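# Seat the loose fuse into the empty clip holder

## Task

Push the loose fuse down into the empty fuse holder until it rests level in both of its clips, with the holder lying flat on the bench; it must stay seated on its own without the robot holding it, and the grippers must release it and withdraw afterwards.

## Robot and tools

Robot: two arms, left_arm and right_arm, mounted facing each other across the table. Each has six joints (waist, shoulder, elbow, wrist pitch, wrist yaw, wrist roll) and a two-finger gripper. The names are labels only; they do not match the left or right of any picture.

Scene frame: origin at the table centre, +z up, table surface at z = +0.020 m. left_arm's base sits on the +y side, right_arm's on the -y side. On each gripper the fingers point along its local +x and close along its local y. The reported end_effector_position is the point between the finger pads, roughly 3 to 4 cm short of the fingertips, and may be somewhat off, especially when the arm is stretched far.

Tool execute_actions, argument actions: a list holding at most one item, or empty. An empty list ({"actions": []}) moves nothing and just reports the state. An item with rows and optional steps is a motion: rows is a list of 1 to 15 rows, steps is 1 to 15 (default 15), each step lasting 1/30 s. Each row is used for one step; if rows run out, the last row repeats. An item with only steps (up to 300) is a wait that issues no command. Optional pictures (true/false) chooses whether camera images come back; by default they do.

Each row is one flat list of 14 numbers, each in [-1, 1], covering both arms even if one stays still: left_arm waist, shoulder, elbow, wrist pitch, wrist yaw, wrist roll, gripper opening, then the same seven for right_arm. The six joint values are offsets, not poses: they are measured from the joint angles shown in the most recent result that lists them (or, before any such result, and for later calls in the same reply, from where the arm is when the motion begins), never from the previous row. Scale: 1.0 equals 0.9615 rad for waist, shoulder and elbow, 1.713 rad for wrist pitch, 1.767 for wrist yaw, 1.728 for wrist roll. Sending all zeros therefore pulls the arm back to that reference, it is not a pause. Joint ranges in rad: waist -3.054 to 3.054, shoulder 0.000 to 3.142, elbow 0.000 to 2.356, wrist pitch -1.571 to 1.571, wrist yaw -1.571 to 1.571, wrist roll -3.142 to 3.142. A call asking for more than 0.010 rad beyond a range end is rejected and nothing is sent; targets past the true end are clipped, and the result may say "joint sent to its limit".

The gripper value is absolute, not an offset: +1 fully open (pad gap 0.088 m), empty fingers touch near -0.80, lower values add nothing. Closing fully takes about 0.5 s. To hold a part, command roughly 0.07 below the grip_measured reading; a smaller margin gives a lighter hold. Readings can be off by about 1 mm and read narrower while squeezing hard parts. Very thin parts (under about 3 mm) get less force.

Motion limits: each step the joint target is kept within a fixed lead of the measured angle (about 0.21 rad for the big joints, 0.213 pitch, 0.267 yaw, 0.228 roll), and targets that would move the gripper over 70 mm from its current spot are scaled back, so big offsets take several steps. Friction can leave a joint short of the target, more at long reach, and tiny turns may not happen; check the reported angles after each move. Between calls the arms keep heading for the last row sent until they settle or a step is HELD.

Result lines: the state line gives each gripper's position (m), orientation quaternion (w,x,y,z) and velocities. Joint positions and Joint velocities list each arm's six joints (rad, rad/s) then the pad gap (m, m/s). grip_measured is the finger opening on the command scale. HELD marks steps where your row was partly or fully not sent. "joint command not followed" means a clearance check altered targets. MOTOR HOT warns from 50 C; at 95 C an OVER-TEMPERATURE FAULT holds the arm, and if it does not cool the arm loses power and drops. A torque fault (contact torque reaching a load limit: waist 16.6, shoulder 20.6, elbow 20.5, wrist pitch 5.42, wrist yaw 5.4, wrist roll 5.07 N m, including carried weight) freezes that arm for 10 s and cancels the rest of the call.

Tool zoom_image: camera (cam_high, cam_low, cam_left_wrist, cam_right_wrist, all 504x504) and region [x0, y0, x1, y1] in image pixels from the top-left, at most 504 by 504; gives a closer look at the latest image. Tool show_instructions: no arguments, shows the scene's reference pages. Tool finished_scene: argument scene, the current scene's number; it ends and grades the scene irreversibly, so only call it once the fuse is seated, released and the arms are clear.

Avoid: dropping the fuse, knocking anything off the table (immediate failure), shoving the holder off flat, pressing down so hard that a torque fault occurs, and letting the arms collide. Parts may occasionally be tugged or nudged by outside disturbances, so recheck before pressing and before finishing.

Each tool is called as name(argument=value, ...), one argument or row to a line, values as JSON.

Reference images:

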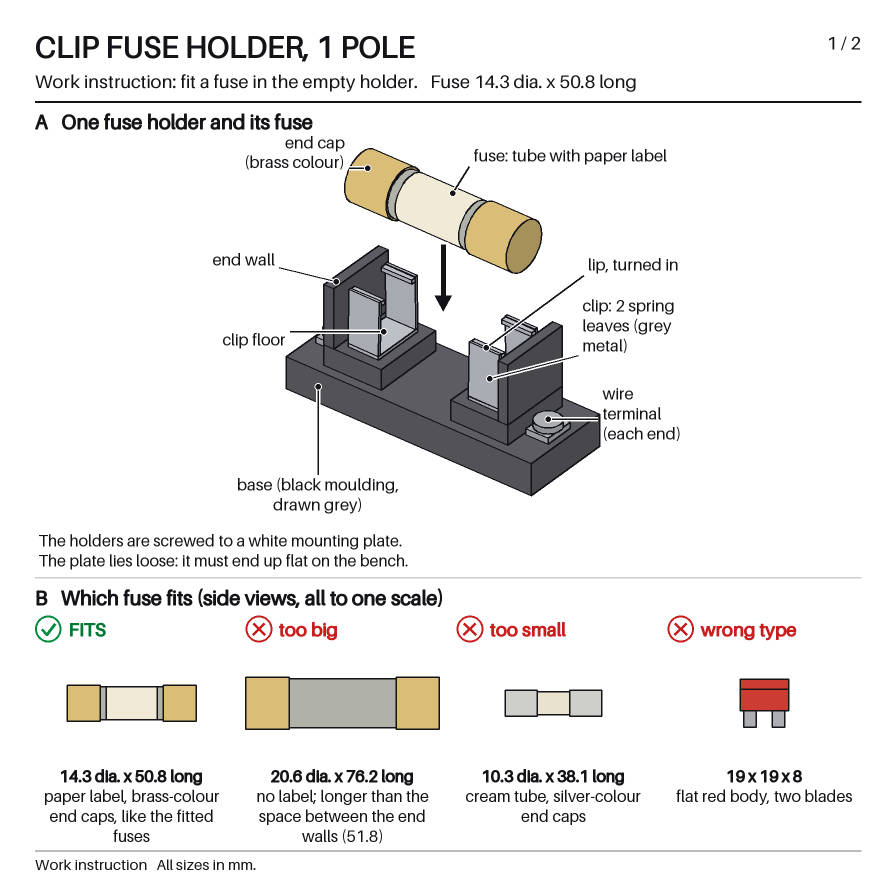

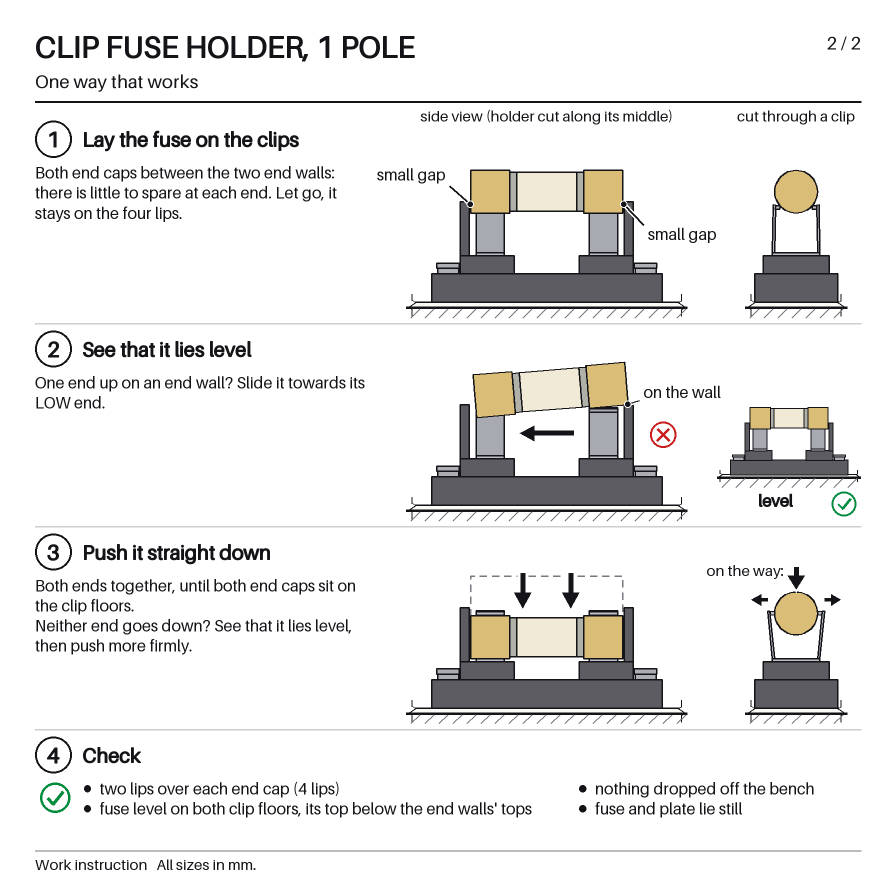

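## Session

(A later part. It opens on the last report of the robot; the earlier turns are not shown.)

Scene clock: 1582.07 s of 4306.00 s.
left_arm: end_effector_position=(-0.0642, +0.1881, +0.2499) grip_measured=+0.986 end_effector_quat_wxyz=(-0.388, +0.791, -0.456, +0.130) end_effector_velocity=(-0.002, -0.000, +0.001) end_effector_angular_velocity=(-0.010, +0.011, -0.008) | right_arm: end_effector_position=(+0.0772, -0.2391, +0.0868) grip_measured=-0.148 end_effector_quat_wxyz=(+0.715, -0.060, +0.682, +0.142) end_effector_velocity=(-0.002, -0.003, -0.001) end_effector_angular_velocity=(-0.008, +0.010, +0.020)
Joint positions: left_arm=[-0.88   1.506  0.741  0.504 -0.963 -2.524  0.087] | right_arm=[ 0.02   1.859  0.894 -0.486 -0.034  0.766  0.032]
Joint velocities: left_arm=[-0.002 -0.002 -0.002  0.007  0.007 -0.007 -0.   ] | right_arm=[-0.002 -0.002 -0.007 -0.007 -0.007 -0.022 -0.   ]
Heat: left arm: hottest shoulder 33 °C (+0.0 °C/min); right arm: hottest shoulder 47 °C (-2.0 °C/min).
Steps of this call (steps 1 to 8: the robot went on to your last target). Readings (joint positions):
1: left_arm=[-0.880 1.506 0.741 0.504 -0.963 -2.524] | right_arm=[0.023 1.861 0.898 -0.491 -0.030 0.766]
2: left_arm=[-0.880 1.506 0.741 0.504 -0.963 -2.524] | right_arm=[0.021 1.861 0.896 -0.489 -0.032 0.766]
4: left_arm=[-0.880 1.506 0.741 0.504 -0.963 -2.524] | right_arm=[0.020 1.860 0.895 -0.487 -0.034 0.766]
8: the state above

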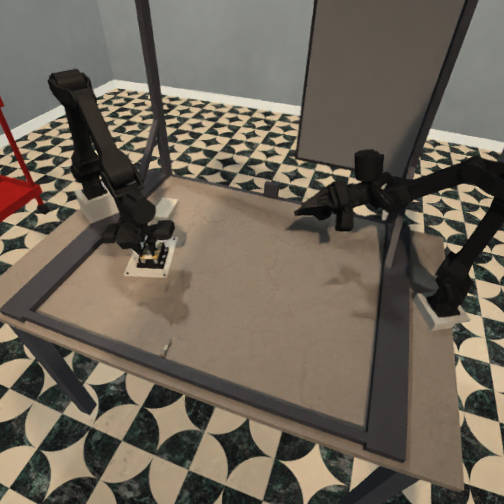

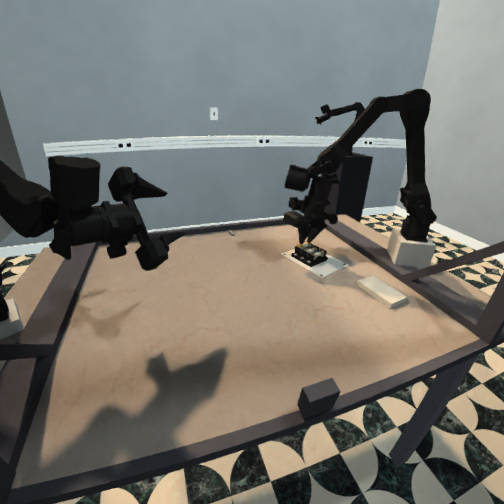

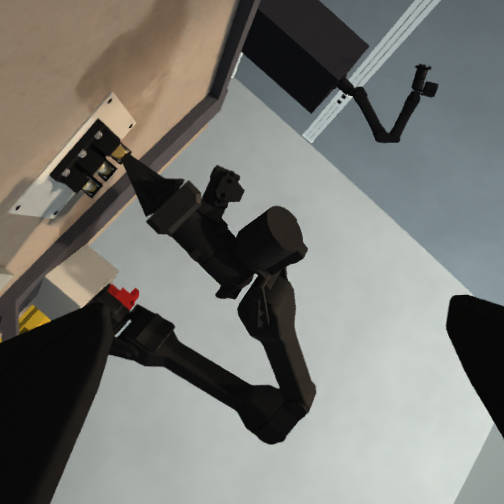

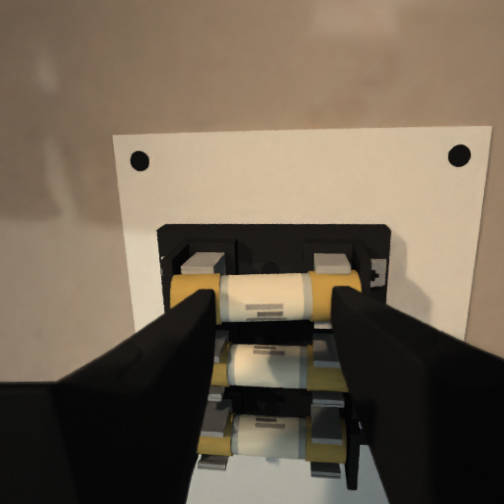

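execute_actions(
  actions=[
    {"rows": [[0,0,0,0,0,0,1, 0.002,0.117,-0.080,0.005,-0.001,0,-0.146],[0,0,0,0,0,0,1, 0.002,0.120,-0.080,0.005,-0.001,0,-0.146],[0,0,0,0,0,0,1, 0.002,0.123,-0.079,0.006,0,0,-0.146],[0,0,0,0,0,0,1, 0.002,0.126,-0.078,0.007,0,0,-0.146],[0,0,0,0,0,0,1, 0.002,0.129,-0.078,0.008,0.001,0,-0.146],[0,0,0,0,0,0,1, 0.002,0.132,-0.077,0.009,0.001,0,-0.146],[0,0,0,0,0,0,1, 0.002,0.135,-0.076,0.010,0.002,0,-0.146],[0,0,0,0,0,0,1, 0.002,0.138,-0.075,0.011,0.002,0,-0.146],[0,0,0,0,0,0,1, 0.002,0.141,-0.075,0.012,0.003,0,-0.146],[0,0,0,0,0,0,1, 0.002,0.144,-0.074,0.013,0.003,0,-0.146],[0,0,0,0,0,0,1, 0.002,0.147,-0.073,0.014,0.003,0,-0.146],[0,0,0,0,0,0,1, 0.002,0.150,-0.072,0.014,0.003,0,-0.146]], "steps": 15},
  ],
)

zoom_image(
  camera="cam_right_wrist",
  region=[140, 200, 400, 350],
)

Scene clock: 1612.53 s of 4306.00 s.
left_arm: end_effector_position=(-0.0642, +0.1881, +0.2499) grip_measured=+0.986 end_effector_quat_wxyz=(-0.388, +0.791, -0.456, +0.130) end_effector_velocity=(-0.003, -0.001, -0.002) end_effector_angular_velocity=(+0.005, +0.008, -0.023) | right_arm: end_effector_position=(+0.0773, -0.2389, +0.0860) grip_measured=-0.148 end_effector_quat_wxyz=(+0.715, -0.060, +0.682, +0.141) end_effector_velocity=(-0.000, -0.003, -0.001) end_effector_angular_velocity=(-0.007, +0.011, +0.001)
Joint positions: left_arm=[-0.88   1.506  0.741  0.504 -0.963 -2.524  0.087] | right_arm=[ 0.019  1.862  0.893 -0.482 -0.034  0.766  0.032]
Joint velocities: left_arm=[-0.002 -0.002 -0.002 -0.007  0.022 -0.007 -0.   ] | right_arm=[-0.007  0.002 -0.002 -0.007 -0.007 -0.007 -0.   ]
Heat: left arm: hottest shoulder 33 °C (+0.0 °C/min); right arm: hottest shoulder 46 °C (+0.0 °C/min).
Steps of this call (steps 1 to 15: the robot went on to your last target; steps 16 to 90: nothing new was sent; then 26.97 s passed at rest; steps 91 to 105: all 15 steps of this action). Readings (joint positions):
91: left_arm=[-0.880 1.506 0.741 0.504 -0.963 -2.524] | right_arm=[0.019 1.859 0.893 -0.485 -0.034 0.766]
92: left_arm=[-0.880 1.506 0.741 0.504 -0.963 -2.524] | right_arm=[0.019 1.859 0.893 -0.485 -0.034 0.766]
94: left_arm=[-0.880 1.506 0.741 0.504 -0.963 -2.524] | right_arm=[0.019 1.859 0.893 -0.485 -0.034 0.766]
98: left_arm=[-0.880 1.506 0.741 0.504 -0.963 -2.524] | right_arm=[0.019 1.859 0.893 -0.484 -0.034 0.766]
105: the state above

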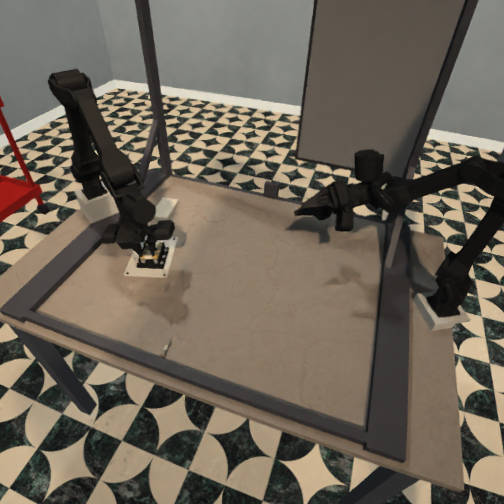

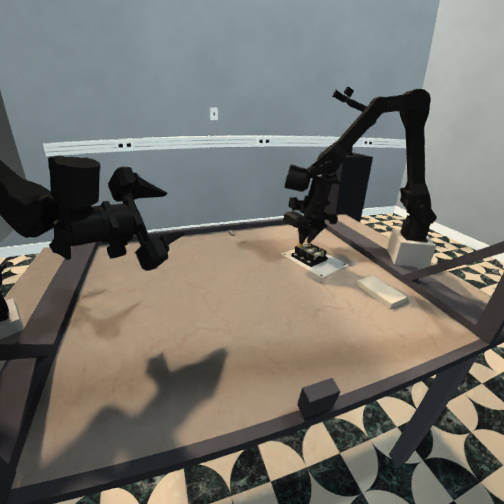

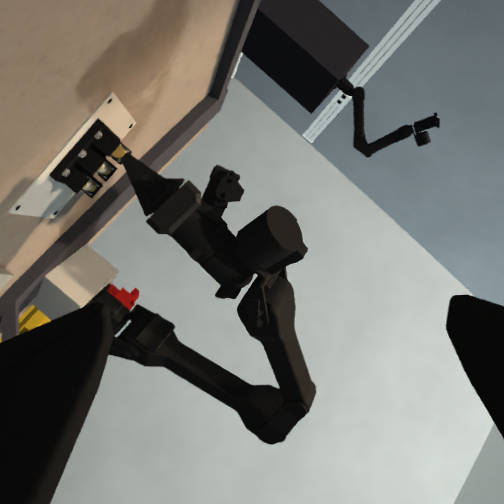

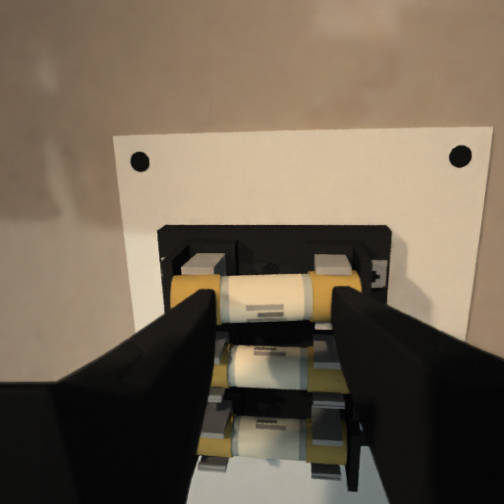

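Region (140, 200, 400, 350) of cam_right_wrist's 504x504 image, scaled by 1.938, with more detail than that image has; it fills the top 291 rows of this view, and the rest is white.

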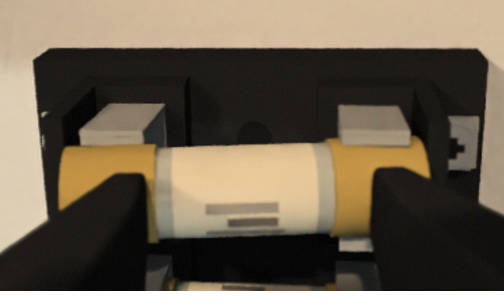

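execute_actions(
  actions=[
    {"rows": [[0,0,0,0,0,0,1, 0.004,0.147,-0.071,0.012,0.005,0,-0.146],[0,0,0,0,0,0,1, 0.006,0.147,-0.071,0.012,0.007,0,-0.146],[0,0,0,0,0,0,1, 0.007,0.148,-0.071,0.012,0.009,0,-0.146],[0,0,0,0,0,0,1, 0.009,0.148,-0.071,0.012,0.011,0,-0.146],[0,0,0,0,0,0,1, 0.010,0.149,-0.071,0.012,0.013,0,-0.146],[0,0,0,0,0,0,1, 0.012,0.149,-0.071,0.012,0.015,0,-0.146],[0,0,0,0,0,0,1, 0.013,0.150,-0.071,0.012,0.017,0,-0.146],[0,0,0,0,0,0,1, 0.015,0.150,-0.071,0.012,0.019,0,-0.146],[0,0,0,0,0,0,1, 0.016,0.150,-0.071,0.012,0.021,0,-0.146],[0,0,0,0,0,0,1, 0.018,0.150,-0.071,0.012,0.023,0,-0.146]], "steps": 15},
  ],
)

zoom_image(
  camera="cam_right_wrist",
  region=[140, 200, 400, 350],
)

Scene clock: 1626.43 s of 4306.00 s.
left_arm: end_effector_position=(-0.0642, +0.1881, +0.2499) grip_measured=+0.986 end_effector_quat_wxyz=(-0.388, +0.791, -0.456, +0.130) end_effector_velocity=(+0.000, +0.001, -0.001) end_effector_angular_velocity=(-0.006, +0.014, +0.008) | right_arm: end_effector_position=(+0.0778, -0.2382, +0.0844) grip_measured=-0.148 end_effector_quat_wxyz=(+0.722, -0.069, +0.674, +0.140) end_effector_velocity=(-0.002, -0.005, -0.000) end_effector_angular_velocity=(-0.022, +0.005, -0.006)
Joint positions: left_arm=[-0.88   1.506  0.741  0.504 -0.963 -2.524  0.087] | right_arm=[ 0.032  1.868  0.893 -0.475 -0.007  0.766  0.032]
Joint velocities: left_arm=[-0.002 -0.002 -0.002 -0.007 -0.007 -0.022  0.   ] | right_arm=[ 0.002 -0.002 -0.002 -0.022  0.007  0.007  0.   ]
Heat: left arm: hottest shoulder 33 °C (+0.0 °C/min); right arm: hottest shoulder 49 °C (+2.0 °C/min).
Steps of this call (steps 1 to 15: the robot went on to your last target; steps 16 to 90: nothing new was sent; then 10.40 s passed at rest; steps 91 to 105: all 15 steps of this action). Readings (joint positions):
91: left_arm=[-0.880 1.506 0.741 0.504 -0.963 -2.524] | right_arm=[0.019 1.863 0.893 -0.482 -0.034 0.766]
92: left_arm=[-0.880 1.506 0.741 0.504 -0.963 -2.524] | right_arm=[0.019 1.863 0.893 -0.482 -0.034 0.766]
94: left_arm=[-0.880 1.506 0.741 0.504 -0.963 -2.524] | right_arm=[0.019 1.863 0.893 -0.482 -0.033 0.766]
98: left_arm=[-0.880 1.506 0.741 0.504 -0.963 -2.524] | right_arm=[0.025 1.863 0.893 -0.482 -0.024 0.766]
105: the state above

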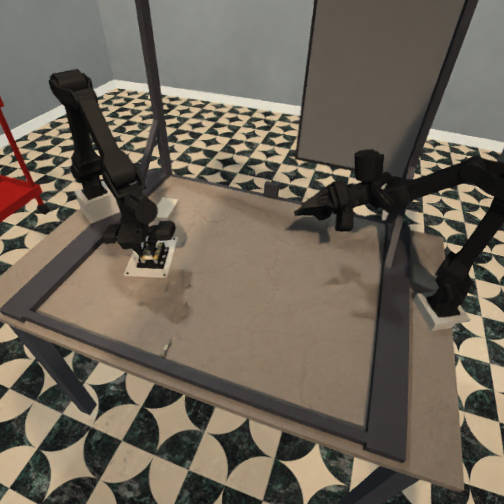

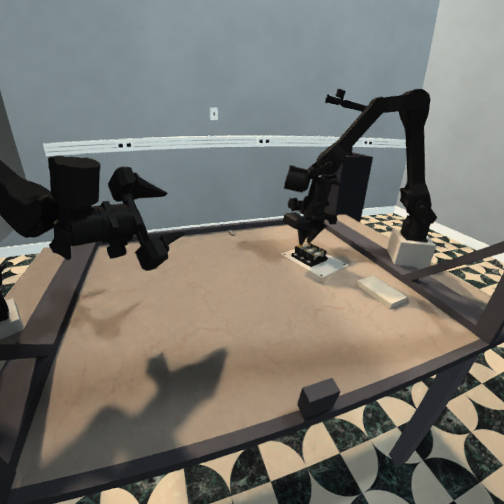

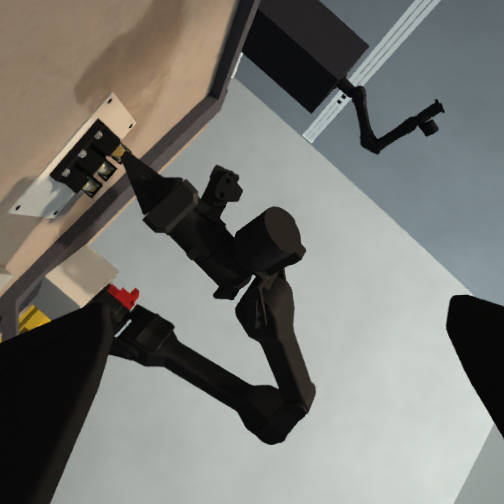

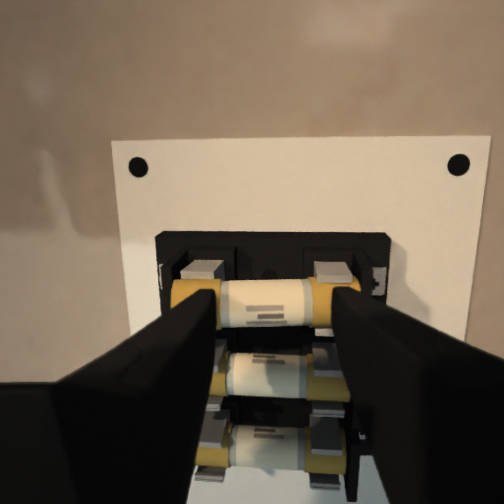

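Region (140, 200, 400, 350) of cam_right_wrist's 504x504 image, scaled by 1.938, with more detail than that image has; it fills the top 291 rows of this view, and the rest is white.

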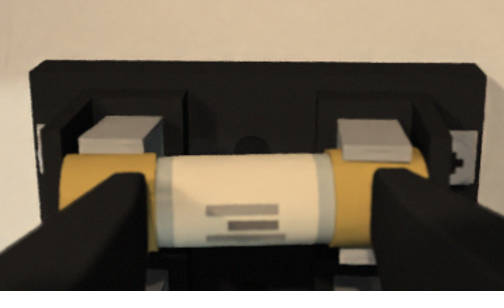

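execute_actions(
  actions=[
    {"rows": [[0,0,0,0,0,0,1, 0.005,0.145,-0.068,0.006,0.008,0,-0.146],[0,0,0,0,0,0,1, 0.005,0.147,-0.065,0.003,0.008,0,-0.146],[0,0,0,0,0,0,1, 0.005,0.148,-0.062,0.001,0.008,0,-0.146],[0,0,0,0,0,0,1, 0.006,0.150,-0.058,-0.001,0.008,0,-0.146],[0,0,0,0,0,0,1, 0.006,0.152,-0.055,-0.004,0.008,0,-0.146],[0,0,0,0,0,0,1, 0.006,0.153,-0.052,-0.006,0.008,0,-0.146],[0,0,0,0,0,0,1, 0.006,0.155,-0.048,-0.008,0.008,0,-0.146],[0,0,0,0,0,0,1, 0.006,0.157,-0.045,-0.011,0.008,0,-0.146],[0,0,0,0,0,0,1, 0.006,0.158,-0.042,-0.013,0.008,0,-0.146],[0,0,0,0,0,0,1, 0.006,0.160,-0.038,-0.015,0.008,0,-0.146],[0,0,0,0,0,0,1, 0.006,0.162,-0.035,-0.018,0.008,0,-0.146],[0,0,0,0,0,0,1, 0.006,0.164,-0.031,-0.020,0.008,0,-0.146],[0,0,0,0,0,0,1, 0.006,0.166,-0.027,-0.023,0.008,0,-0.146]], "steps": 15},
  ],
)

zoom_image(
  camera="cam_right_wrist",
  region=[140, 200, 400, 350],
)

Scene clock: 1646.23 s of 4306.00 s.
left_arm: end_effector_position=(-0.0642, +0.1881, +0.2499) grip_measured=+0.986 end_effector_quat_wxyz=(-0.388, +0.791, -0.456, +0.130) end_effector_velocity=(+0.000, +0.001, -0.001) end_effector_angular_velocity=(+0.010, -0.011, +0.004) | right_arm: end_effector_position=(+0.0801, -0.2367, +0.0809) grip_measured=-0.148 end_effector_quat_wxyz=(+0.721, -0.082, +0.676, +0.130) end_effector_velocity=(-0.041, -0.024, -0.009) end_effector_angular_velocity=(-0.202, +0.135, +0.075)
Joint positions: left_arm=[-0.88   1.506  0.741  0.504 -0.963 -2.524  0.087] | right_arm=[ 0.037  1.903  0.928 -0.504  0.01   0.766  0.032]
Joint velocities: left_arm=[-0.002 -0.002 -0.002 -0.007 -0.007  0.007 -0.   ] | right_arm=[ 0.066  0.046  0.046 -0.242 -0.022 -0.007  0.   ]
Heat: left arm: hottest shoulder 33 °C (+0.0 °C/min); right arm: hottest shoulder 52 °C (+5.1 °C/min). Fold the right arm in close to its base before you think long.
MOTOR HOT: a motor of the right arm reached 50 °C. Now the hottest motor of the right arm, joint 2 (shoulder), reports 52 °C. The temperature limit of the motors' drives, at which the controller stops that arm, is 95 °C. To cool a motor, set the load down, stop pushing, or move to a pose that needs little force.
Steps of this call (steps 1 to 15: the robot went on to your last target; steps 16 to 90: nothing new was sent; then 16.30 s passed at rest; steps 91 to 105: all 15 steps of this action). Readings (joint positions):
91: left_arm=[-0.880 1.506 0.741 0.504 -0.963 -2.524] | right_arm=[0.033 1.868 0.893 -0.475 -0.006 0.766]
92: left_arm=[-0.880 1.506 0.741 0.504 -0.963 -2.524] | right_arm=[0.033 1.868 0.893 -0.475 -0.006 0.766]
94: left_arm=[-0.880 1.506 0.741 0.504 -0.963 -2.524] | right_arm=[0.033 1.869 0.894 -0.477 -0.006 0.766]
98: left_arm=[-0.880 1.506 0.741 0.504 -0.963 -2.524] | right_arm=[0.034 1.875 0.905 -0.490 -0.005 0.766]
105: the state above

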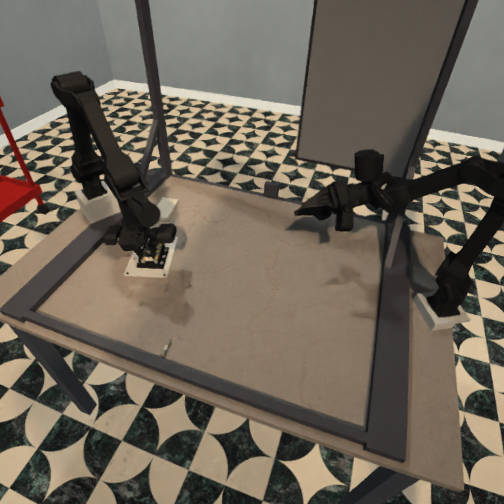

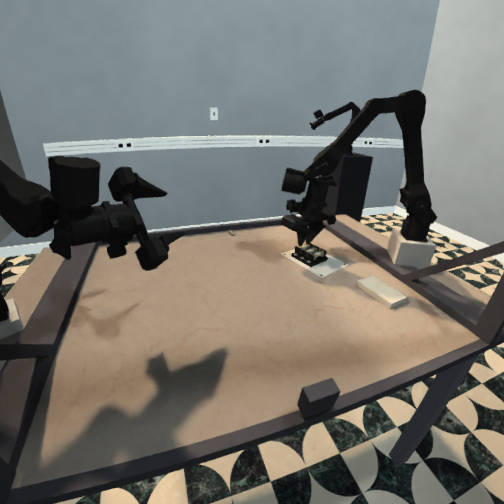

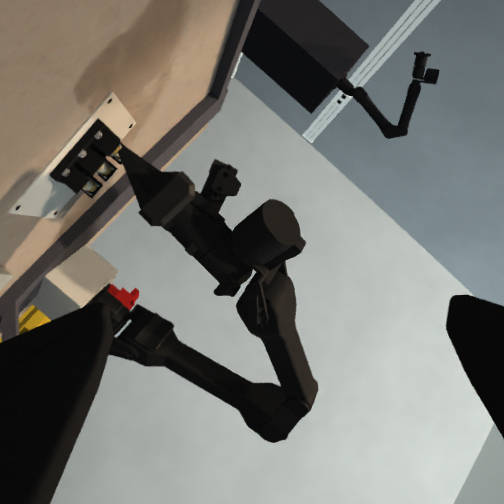

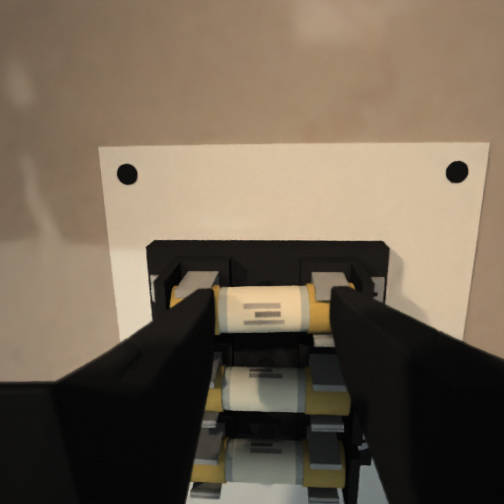

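Region (140, 200, 400, 350) of cam_right_wrist's 504x504 image, scaled by 1.938, with more detail than that image has; it fills the top 291 rows of this view, and the rest is white.

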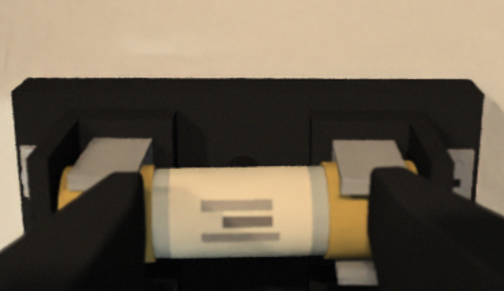

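execute_actions(
  actions=[
    {"rows": [[0,0,0,0,0,0,1, 0.002,0.112,-0.055,-0.006,0,0,-0.146],[0,0,0,0,0,0,1, 0.002,0.094,-0.046,-0.007,0,0,-0.146],[0,0,0,0,0,0,1, 0.002,0.076,-0.037,-0.008,0,0,-0.146],[0,0,0,0,0,0,1, 0.002,0.058,-0.028,-0.009,0,0,-0.146],[0,0,0,0,0,0,1, 0.002,0.040,-0.018,-0.010,0,0,-0.146],[0,0,0,0,0,0,1, 0.002,0.022,-0.008,-0.011,0,0,-0.146],[0,0,0,0,0,0,1, 0.002,0.004,0.002,-0.012,0,0,-0.146],[0,0,0,0,0,0,1, 0.002,-0.012,0.012,-0.013,0,0,-0.146],[0,0,0,0,0,0,1, 0.002,-0.026,0.022,-0.015,0,0,-0.146],[0,0,0,0,0,0,1, 0.002,-0.036,0.030,-0.019,0,0,-0.146],[0,0,0,0,0,0,1, 0.002,-0.043,0.037,-0.024,0,0,-0.146],[0,0,0,0,0,0,1, 0.002,-0.048,0.043,-0.029,0,0,-0.146]], "steps": 15},
  ],
)

zoom_image(
  camera="cam_right_wrist",
  region=[140, 200, 400, 400],
)

Scene clock: 1673.20 s of 4306.00 s.
left_arm: end_effector_position=(-0.0642, +0.1881, +0.2499) grip_measured=+0.986 end_effector_quat_wxyz=(-0.388, +0.791, -0.456, +0.130) end_effector_velocity=(+0.000, +0.001, -0.001) end_effector_angular_velocity=(+0.010, -0.011, +0.004) | right_arm: end_effector_position=(+0.0811, -0.2323, +0.0943) grip_measured=-0.148 end_effector_quat_wxyz=(+0.723, -0.080, +0.673, +0.134) end_effector_velocity=(+0.006, +0.011, +0.027) end_effector_angular_velocity=(+0.060, -0.027, +0.020)
Joint positions: left_arm=[-0.88   1.506  0.741  0.504 -0.963 -2.524  0.087] | right_arm=[ 0.041  1.873  0.954 -0.548  0.011  0.766  0.032]
Joint velocities: left_arm=[-0.002 -0.002 -0.002 -0.007 -0.007  0.007 -0.   ] | right_arm=[-0.002 -0.071  0.032 -0.037 -0.007 -0.022 -0.   ]
Heat: left arm: hottest shoulder 33 °C (+0.0 °C/min); right arm: hottest shoulder 50 °C (+4.1 °C/min). Fold the right arm in close to its base before you think long.
MOTOR HOT: still on. Now the hottest motor of the right arm, joint 2 (shoulder), reports 50 °C; a drive's own limit is 95 °C.
Steps of this call (steps 1 to 15: the robot went on to your last target; steps 16 to 90: nothing new was sent; then 23.47 s passed at rest; steps 91 to 105: all 15 steps of this action). Readings (joint positions):
91: left_arm=[-0.880 1.506 0.741 0.504 -0.963 -2.524] | right_arm=[0.041 1.906 0.933 -0.510 0.016 0.766]
92: left_arm=[-0.880 1.506 0.741 0.504 -0.963 -2.524] | right_arm=[0.041 1.905 0.936 -0.512 0.016 0.766]
94: left_arm=[-0.880 1.506 0.741 0.504 -0.963 -2.524] | right_arm=[0.041 1.899 0.940 -0.514 0.016 0.766]
98: left_arm=[-0.880 1.506 0.741 0.504 -0.963 -2.524] | right_arm=[0.041 1.885 0.946 -0.517 0.015 0.766]
105: the state above

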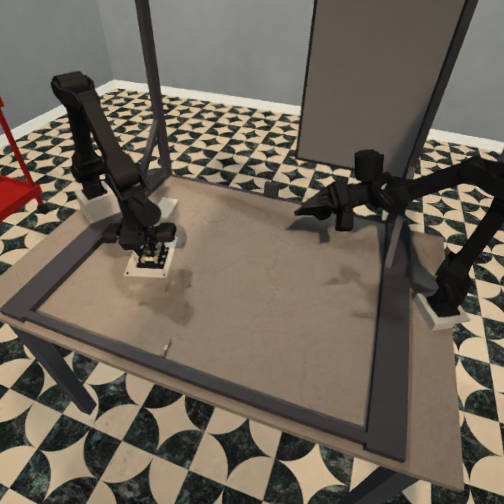

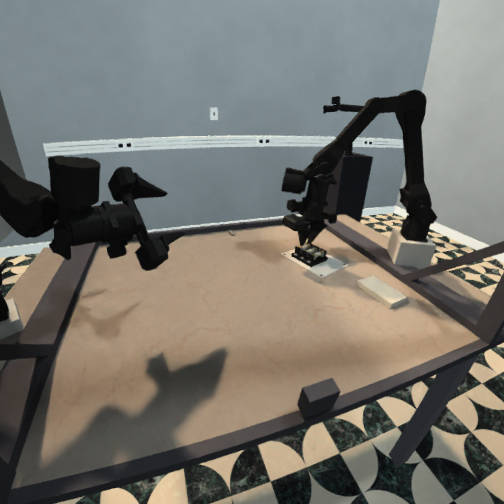

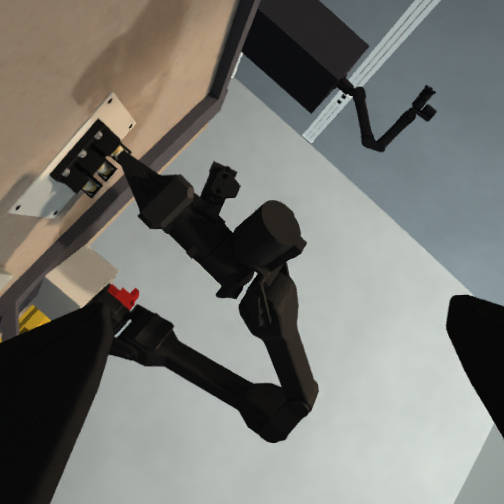

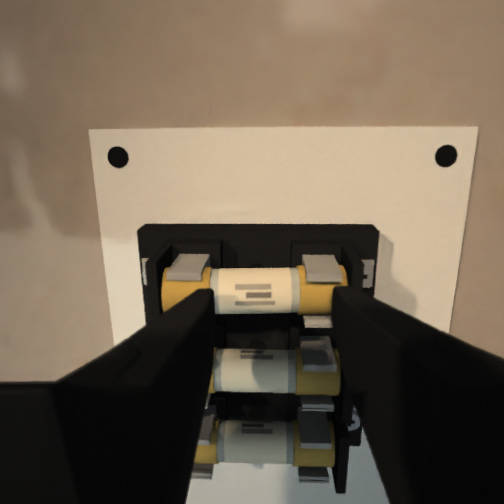

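Region (140, 200, 400, 400) of cam_right_wrist's 504x504 image, scaled by 1.938, with more detail than that image has; it fills the top 388 rows of this view, and the rest is white.

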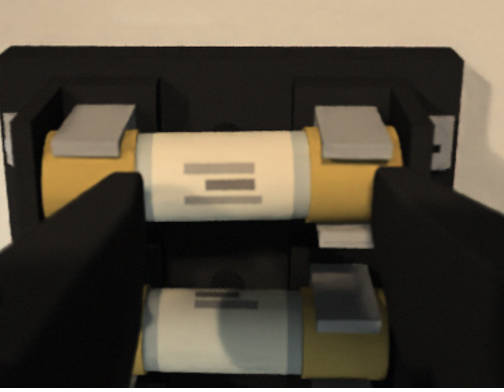

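execute_actions(
  actions=[
    {"rows": [[0,0,0,0,0,0,1, 0.001,-0.012,0.028,-0.010,-0.002,0,-0.18],[0,0,0,0,0,0,1, 0.002,-0.005,0.042,-0.018,-0.004,0,-0.22],[0,0,0,0,0,0,1, 0.003,0.004,0.056,-0.027,-0.006,0,-0.26],[0,0,0,0,0,0,1, 0.004,0.013,0.070,-0.036,-0.0085,0,-0.30],[0,0,0,0,0,0,1, 0.005,0.022,0.084,-0.045,-0.0085,0,-0.34],[0,0,0,0,0,0,1, 0.005,0.032,0.098,-0.054,-0.0085,0,-0.38],[0,0,0,0,0,0,1, 0.005,0.042,0.112,-0.063,-0.0085,0,-0.42],[0,0,0,0,0,0,1, 0.005,0.052,0.126,-0.072,-0.0085,0,-0.46],[0,0,0,0,0,0,1, 0.005,0.062,0.140,-0.081,-0.0085,0,-0.50],[0,0,0,0,0,0,1, 0.005,0.072,0.152,-0.090,-0.0085,0,-0.54],[0,0,0,0,0,0,1, 0.005,0.082,0.162,-0.098,-0.0085,0,-0.55],[0,0,0,0,0,0,1, 0.005,0.090,0.1675,-0.1028,-0.0085,0,-0.55]], "steps": 15},
  ],
  pictures=false,
)

execute_actions(
  actions=[
    {"steps": 8},
  ],
)

Scene clock: 1697.33 s of 4306.00 s.
left_arm: end_effector_position=(-0.0642, +0.1881, +0.2499) grip_measured=+0.986 end_effector_quat_wxyz=(-0.388, +0.791, -0.456, +0.130) end_effector_velocity=(+0.001, +0.002, -0.003) end_effector_angular_velocity=(+0.016, -0.004, +0.006) | right_arm: end_effector_position=(+0.0831, -0.2236, +0.1009) grip_measured=-0.530 end_effector_quat_wxyz=(+0.701, -0.105, +0.697, +0.112) end_effector_velocity=(-0.012, -0.012, -0.013) end_effector_angular_velocity=(-0.122, +0.108, -0.009)
Joint positions: left_arm=[-0.88   1.506  0.741  0.504 -0.963 -2.524  0.087] | right_arm=[ 0.043  1.947  1.099 -0.712 -0.001  0.766  0.013]
Joint velocities: left_arm=[-0.002 -0.002 -0.002 -0.022 -0.007 -0.007  0.   ] | right_arm=[-0.002  0.085  0.066 -0.139 -0.037  0.007 -0.01 ]
Heat: left arm: hottest shoulder 33 °C (+0.0 °C/min); right arm: hottest shoulder 49 °C (-2.0 °C/min). Fold the right arm in close to its base before you think long.
MOTOR HOT: still on. Now the hottest motor of the right arm, joint 2 (shoulder), reports 49 °C; a drive's own limit is 95 °C.
Steps of this call (steps 1 to 15: the robot went on to your last target; steps 16 to 90: nothing new was sent; then 20.63 s passed at rest; steps 91 to 105: all 15 steps of this action). Readings (joint positions):
91: left_arm=[-0.880 1.506 0.741 0.504 -0.963 -2.524] | right_arm=[0.041 1.866 0.961 -0.555 0.011 0.766]
92: left_arm=[-0.880 1.506 0.741 0.504 -0.963 -2.524] | right_arm=[0.041 1.866 0.966 -0.562 0.010 0.766]
94: left_arm=[-0.880 1.506 0.741 0.504 -0.963 -2.524] | right_arm=[0.041 1.869 0.982 -0.582 0.006 0.766]
98: left_arm=[-0.880 1.506 0.741 0.504 -0.963 -2.524] | right_arm=[0.042 1.892 1.035 -0.633 0.000 0.766]
105: the state above

Scene clock: 1697.60 s of 4306.00 s.
left_arm: end_effector_position=(-0.0642, +0.1881, +0.2499) grip_measured=+0.986 end_effector_quat_wxyz=(-0.388, +0.791, -0.456, +0.130) end_effector_velocity=(+0.000, +0.002, -0.005) end_effector_angular_velocity=(+0.012, +0.006, +0.008) | right_arm: end_effector_position=(+0.0829, -0.2239, +0.1007) grip_measured=-0.547 end_effector_quat_wxyz=(+0.699, -0.107, +0.699, +0.109) end_effector_velocity=(+0.001, -0.001, +0.001) end_effector_angular_velocity=(+0.001, +0.008, +0.015)
Joint positions: left_arm=[-0.88   1.506  0.741  0.504 -0.963 -2.524  0.087] | right_arm=[ 0.043  1.952  1.105 -0.721 -0.002  0.766  0.012]
Joint velocities: left_arm=[-0.002  0.002 -0.002 -0.022 -0.007 -0.022 -0.   ] | right_arm=[-0.007 -0.002  0.002 -0.007 -0.007 -0.022 -0.001]
Heat: left arm: hottest shoulder 33 °C (+0.0 °C/min); right arm: hottest shoulder 49 °C (-2.0 °C/min). Fold the right arm in close to its base before you think long.
MOTOR HOT: still on. Now the hottest motor of the right arm, joint 2 (shoulder), reports 49 °C; a drive's own limit is 95 °C.
Steps of this call (steps 1 to 8: the robot went on to your last target). Readings (joint positions):
1: left_arm=[-0.880 1.506 0.741 0.504 -0.963 -2.524] | right_arm=[0.043 1.949 1.100 -0.715 -0.001 0.766]
2: left_arm=[-0.880 1.506 0.741 0.504 -0.963 -2.524] | right_arm=[0.043 1.951 1.101 -0.718 -0.001 0.766]
4: left_arm=[-0.880 1.506 0.741 0.504 -0.963 -2.524] | right_arm=[0.043 1.952 1.103 -0.720 -0.001 0.766]
8: the state above

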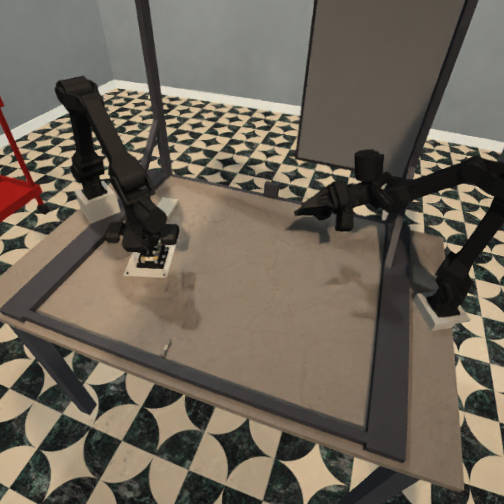

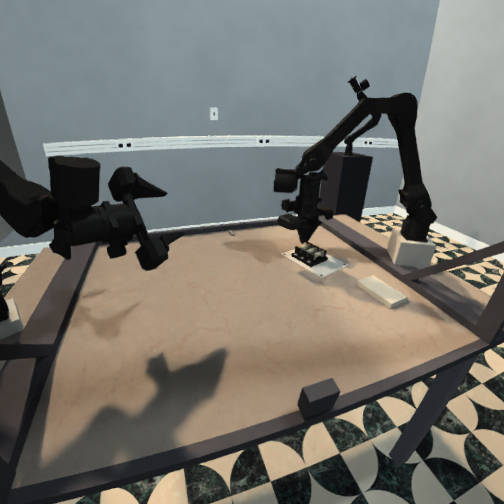

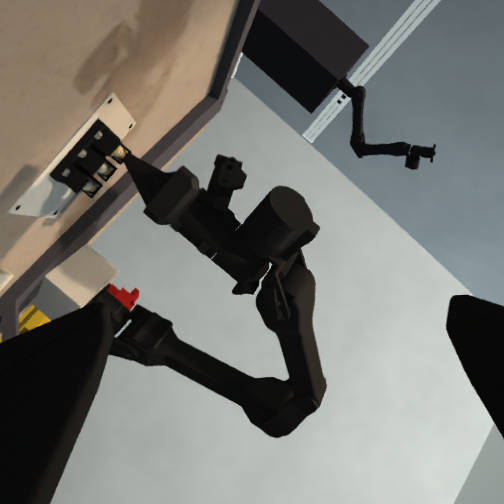

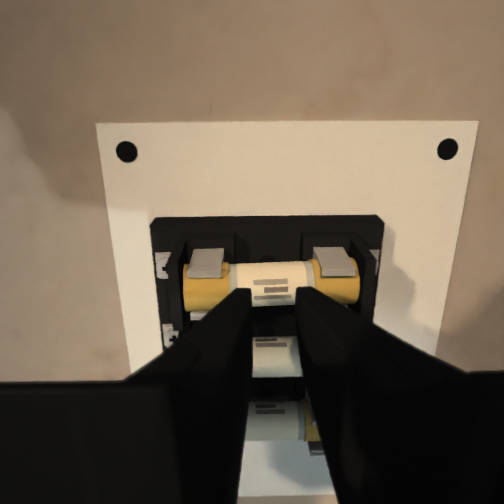

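zoom_image(
  camera="cam_left_wrist",
  region=[70, 115, 160, 205],
)

Region (70, 115, 160, 205) of cam_left_wrist's 504x504 image, scaled by 5.600, with more detail than that image has.

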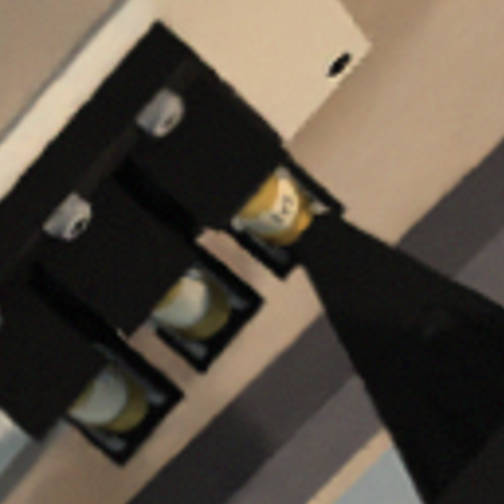

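execute_actions(
  actions=[
    {"rows": [[0,0,0,0,0,0,1, 0,0.010,-0.012,0.003,0,0,-0.55],[0,0,0,0,0,0,1, 0,0.013,-0.015,0.006,0,0,-0.55],[0,0,0,0,0,0,1, 0,0.016,-0.017,0.010,0,0,-0.55],[0,0,0,0,0,0,1, 0,0.019,-0.020,0.013,0,0,-0.55],[0,0,0,0,0,0,1, 0,0.022,-0.022,0.016,0,0,-0.55],[0,0,0,0,0,0,1, 0,0.025,-0.025,0.019,0,0,-0.55],[0,0,0,0,0,0,1, 0,0.028,-0.027,0.022,0,0,-0.55],[0,0,0,0,0,0,1, 0,0.031,-0.029,0.025,0,0,-0.55],[0,0,0,0,0,0,1, 0,0.034,-0.031,0.027,0,0,-0.55],[0,0,0,0,0,0,1, 0,0.040,-0.035,0.028,0,0,-0.55],[0,0,0,0,0,0,1, 0,0.050,-0.041,0.028,0,0,-0.55],[0,0,0,0,0,0,1, 0,0.062,-0.049,0.029,0,0,-0.55],[0,0,0,0,0,0,1, 0,0.075,-0.057,0.029,0,0,-0.55],[0,0,0,0,0,0,1, 0,0.088,-0.066,0.030,0,0,-0.55],[0,0,0,0,0,0,1, 0,0.10,-0.074,0.030,0,0,-0.55]], "steps": 15},
  ],
  pictures=false,
)

execute_actions(
  actions=[
    {"steps": 8},
  ],
)

zoom_image(
  camera="cam_right_wrist",
  region=[140, 200, 400, 400],
)

Scene clock: 1724.53 s of 4306.00 s.
left_arm: end_effector_position=(-0.0642, +0.1881, +0.2499) grip_measured=+0.986 end_effector_quat_wxyz=(-0.388, +0.791, -0.456, +0.130) end_effector_velocity=(+0.002, +0.001, -0.001) end_effector_angular_velocity=(+0.002, +0.001, +0.011) | right_arm: end_effector_position=(+0.0807, -0.2275, +0.0849) grip_measured=-0.548 end_effector_quat_wxyz=(+0.695, -0.111, +0.702, +0.106) end_effector_velocity=(-0.014, -0.017, -0.025) end_effector_angular_velocity=(-0.069, +0.062, -0.005)
Joint positions: left_arm=[-0.88   1.506  0.741  0.504 -0.963 -2.524  0.087] | right_arm=[ 0.043  1.985  1.077 -0.675 -0.003  0.766  0.012]
Joint velocities: left_arm=[ 0.002 -0.002 -0.002 -0.007 -0.007 -0.007 -0.   ] | right_arm=[ 0.002  0.056 -0.042  0.007 -0.022  0.007 -0.001]
Heat: left arm: hottest shoulder 33 °C (+0.0 °C/min); right arm: hottest shoulder 47 °C (-4.0 °C/min).
MOTOR HOT: cleared. Now the hottest motor of the right arm, joint 2 (shoulder), reports 47 °C.
Steps of this call (steps 1 to 30: the robot went on to your last target; steps 31 to 90: nothing new was sent; then 23.43 s passed at rest; steps 91 to 105: all 15 steps of this action). Readings (joint positions):
91: left_arm=[-0.880 1.506 0.741 0.504 -0.963 -2.524] | right_arm=[0.043 1.953 1.105 -0.722 -0.002 0.766]
92: left_arm=[-0.880 1.506 0.741 0.504 -0.963 -2.524] | right_arm=[0.043 1.953 1.105 -0.721 -0.002 0.766]
94: left_arm=[-0.880 1.506 0.741 0.504 -0.963 -2.524] | right_arm=[0.043 1.956 1.102 -0.712 -0.002 0.766]
98: left_arm=[-0.880 1.506 0.741 0.504 -0.963 -2.524] | right_arm=[0.043 1.967 1.091 -0.693 -0.002 0.766]
105: the state above

Scene clock: 1724.80 s of 4306.00 s.
left_arm: end_effector_position=(-0.0642, +0.1881, +0.2499) grip_measured=+0.986 end_effector_quat_wxyz=(-0.388, +0.791, -0.456, +0.130) end_effector_velocity=(+0.001, +0.002, -0.003) end_effector_angular_velocity=(+0.016, -0.004, +0.006) | right_arm: end_effector_position=(+0.0805, -0.2280, +0.0841) grip_measured=-0.548 end_effector_quat_wxyz=(+0.695, -0.112, +0.702, +0.105) end_effector_velocity=(-0.002, -0.002, -0.001) end_effector_angular_velocity=(-0.007, +0.012, +0.019)
Joint positions: left_arm=[-0.88   1.506  0.741  0.504 -0.963 -2.524  0.087] | right_arm=[ 0.043  1.987  1.075 -0.673 -0.003  0.766  0.012]
Joint velocities: left_arm=[-0.002 -0.002 -0.002 -0.022 -0.007 -0.007 -0.   ] | right_arm=[-0.002  0.002 -0.002 -0.007 -0.007 -0.022  0.   ]
Heat: left arm: hottest shoulder 33 °C (+0.0 °C/min); right arm: hottest shoulder 47 °C (-4.0 °C/min).
Steps of this call (steps 1 to 8: the robot went on to your last target). Readings (joint positions):
1: left_arm=[-0.880 1.506 0.741 0.504 -0.963 -2.524] | right_arm=[0.043 1.986 1.076 -0.674 -0.003 0.766]
2: left_arm=[-0.880 1.506 0.741 0.504 -0.963 -2.524] | right_arm=[0.043 1.986 1.076 -0.673 -0.003 0.766]
4: left_arm=[-0.880 1.506 0.741 0.504 -0.963 -2.524] | right_arm=[0.043 1.987 1.075 -0.673 -0.003 0.766]
8: the state above

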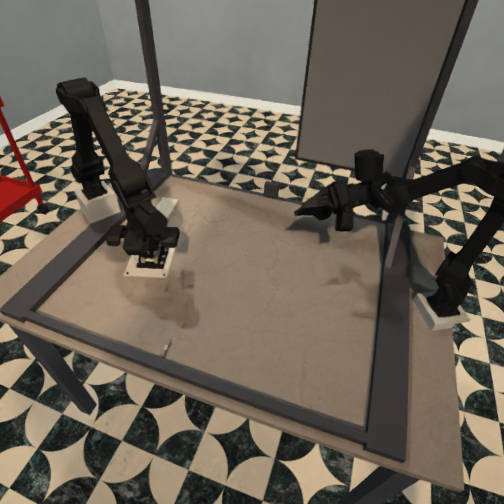

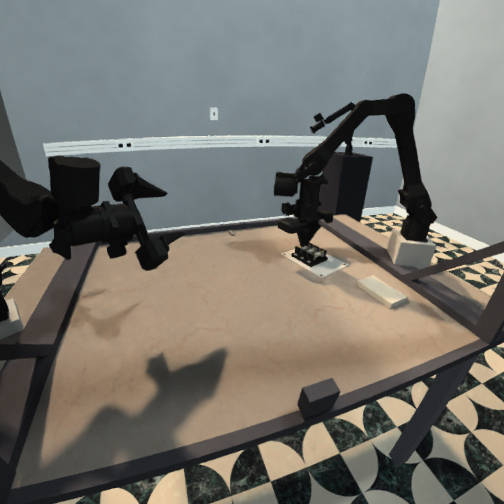

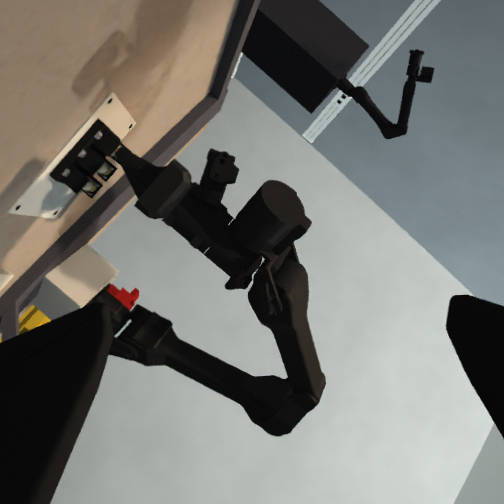

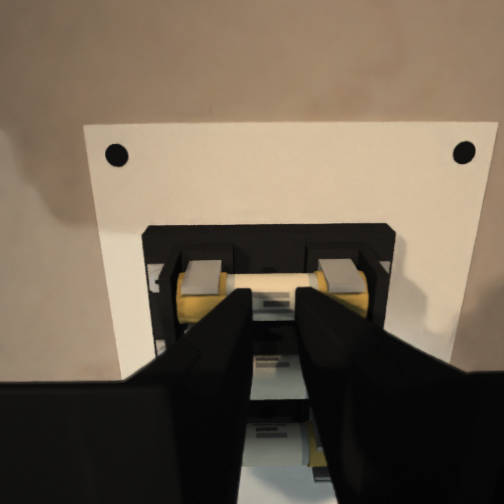

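Region (140, 200, 400, 400) of cam_right_wrist's 504x504 image, scaled by 1.938, with more detail than that image has; it fills the top 388 rows of this view, and the rest is white.

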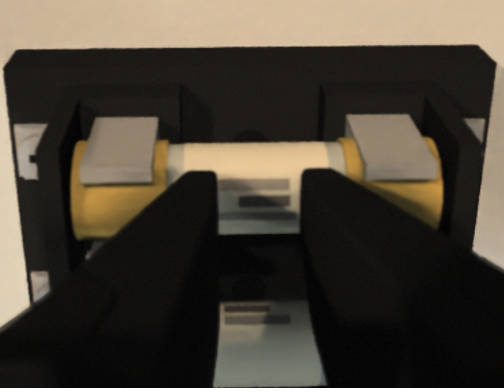

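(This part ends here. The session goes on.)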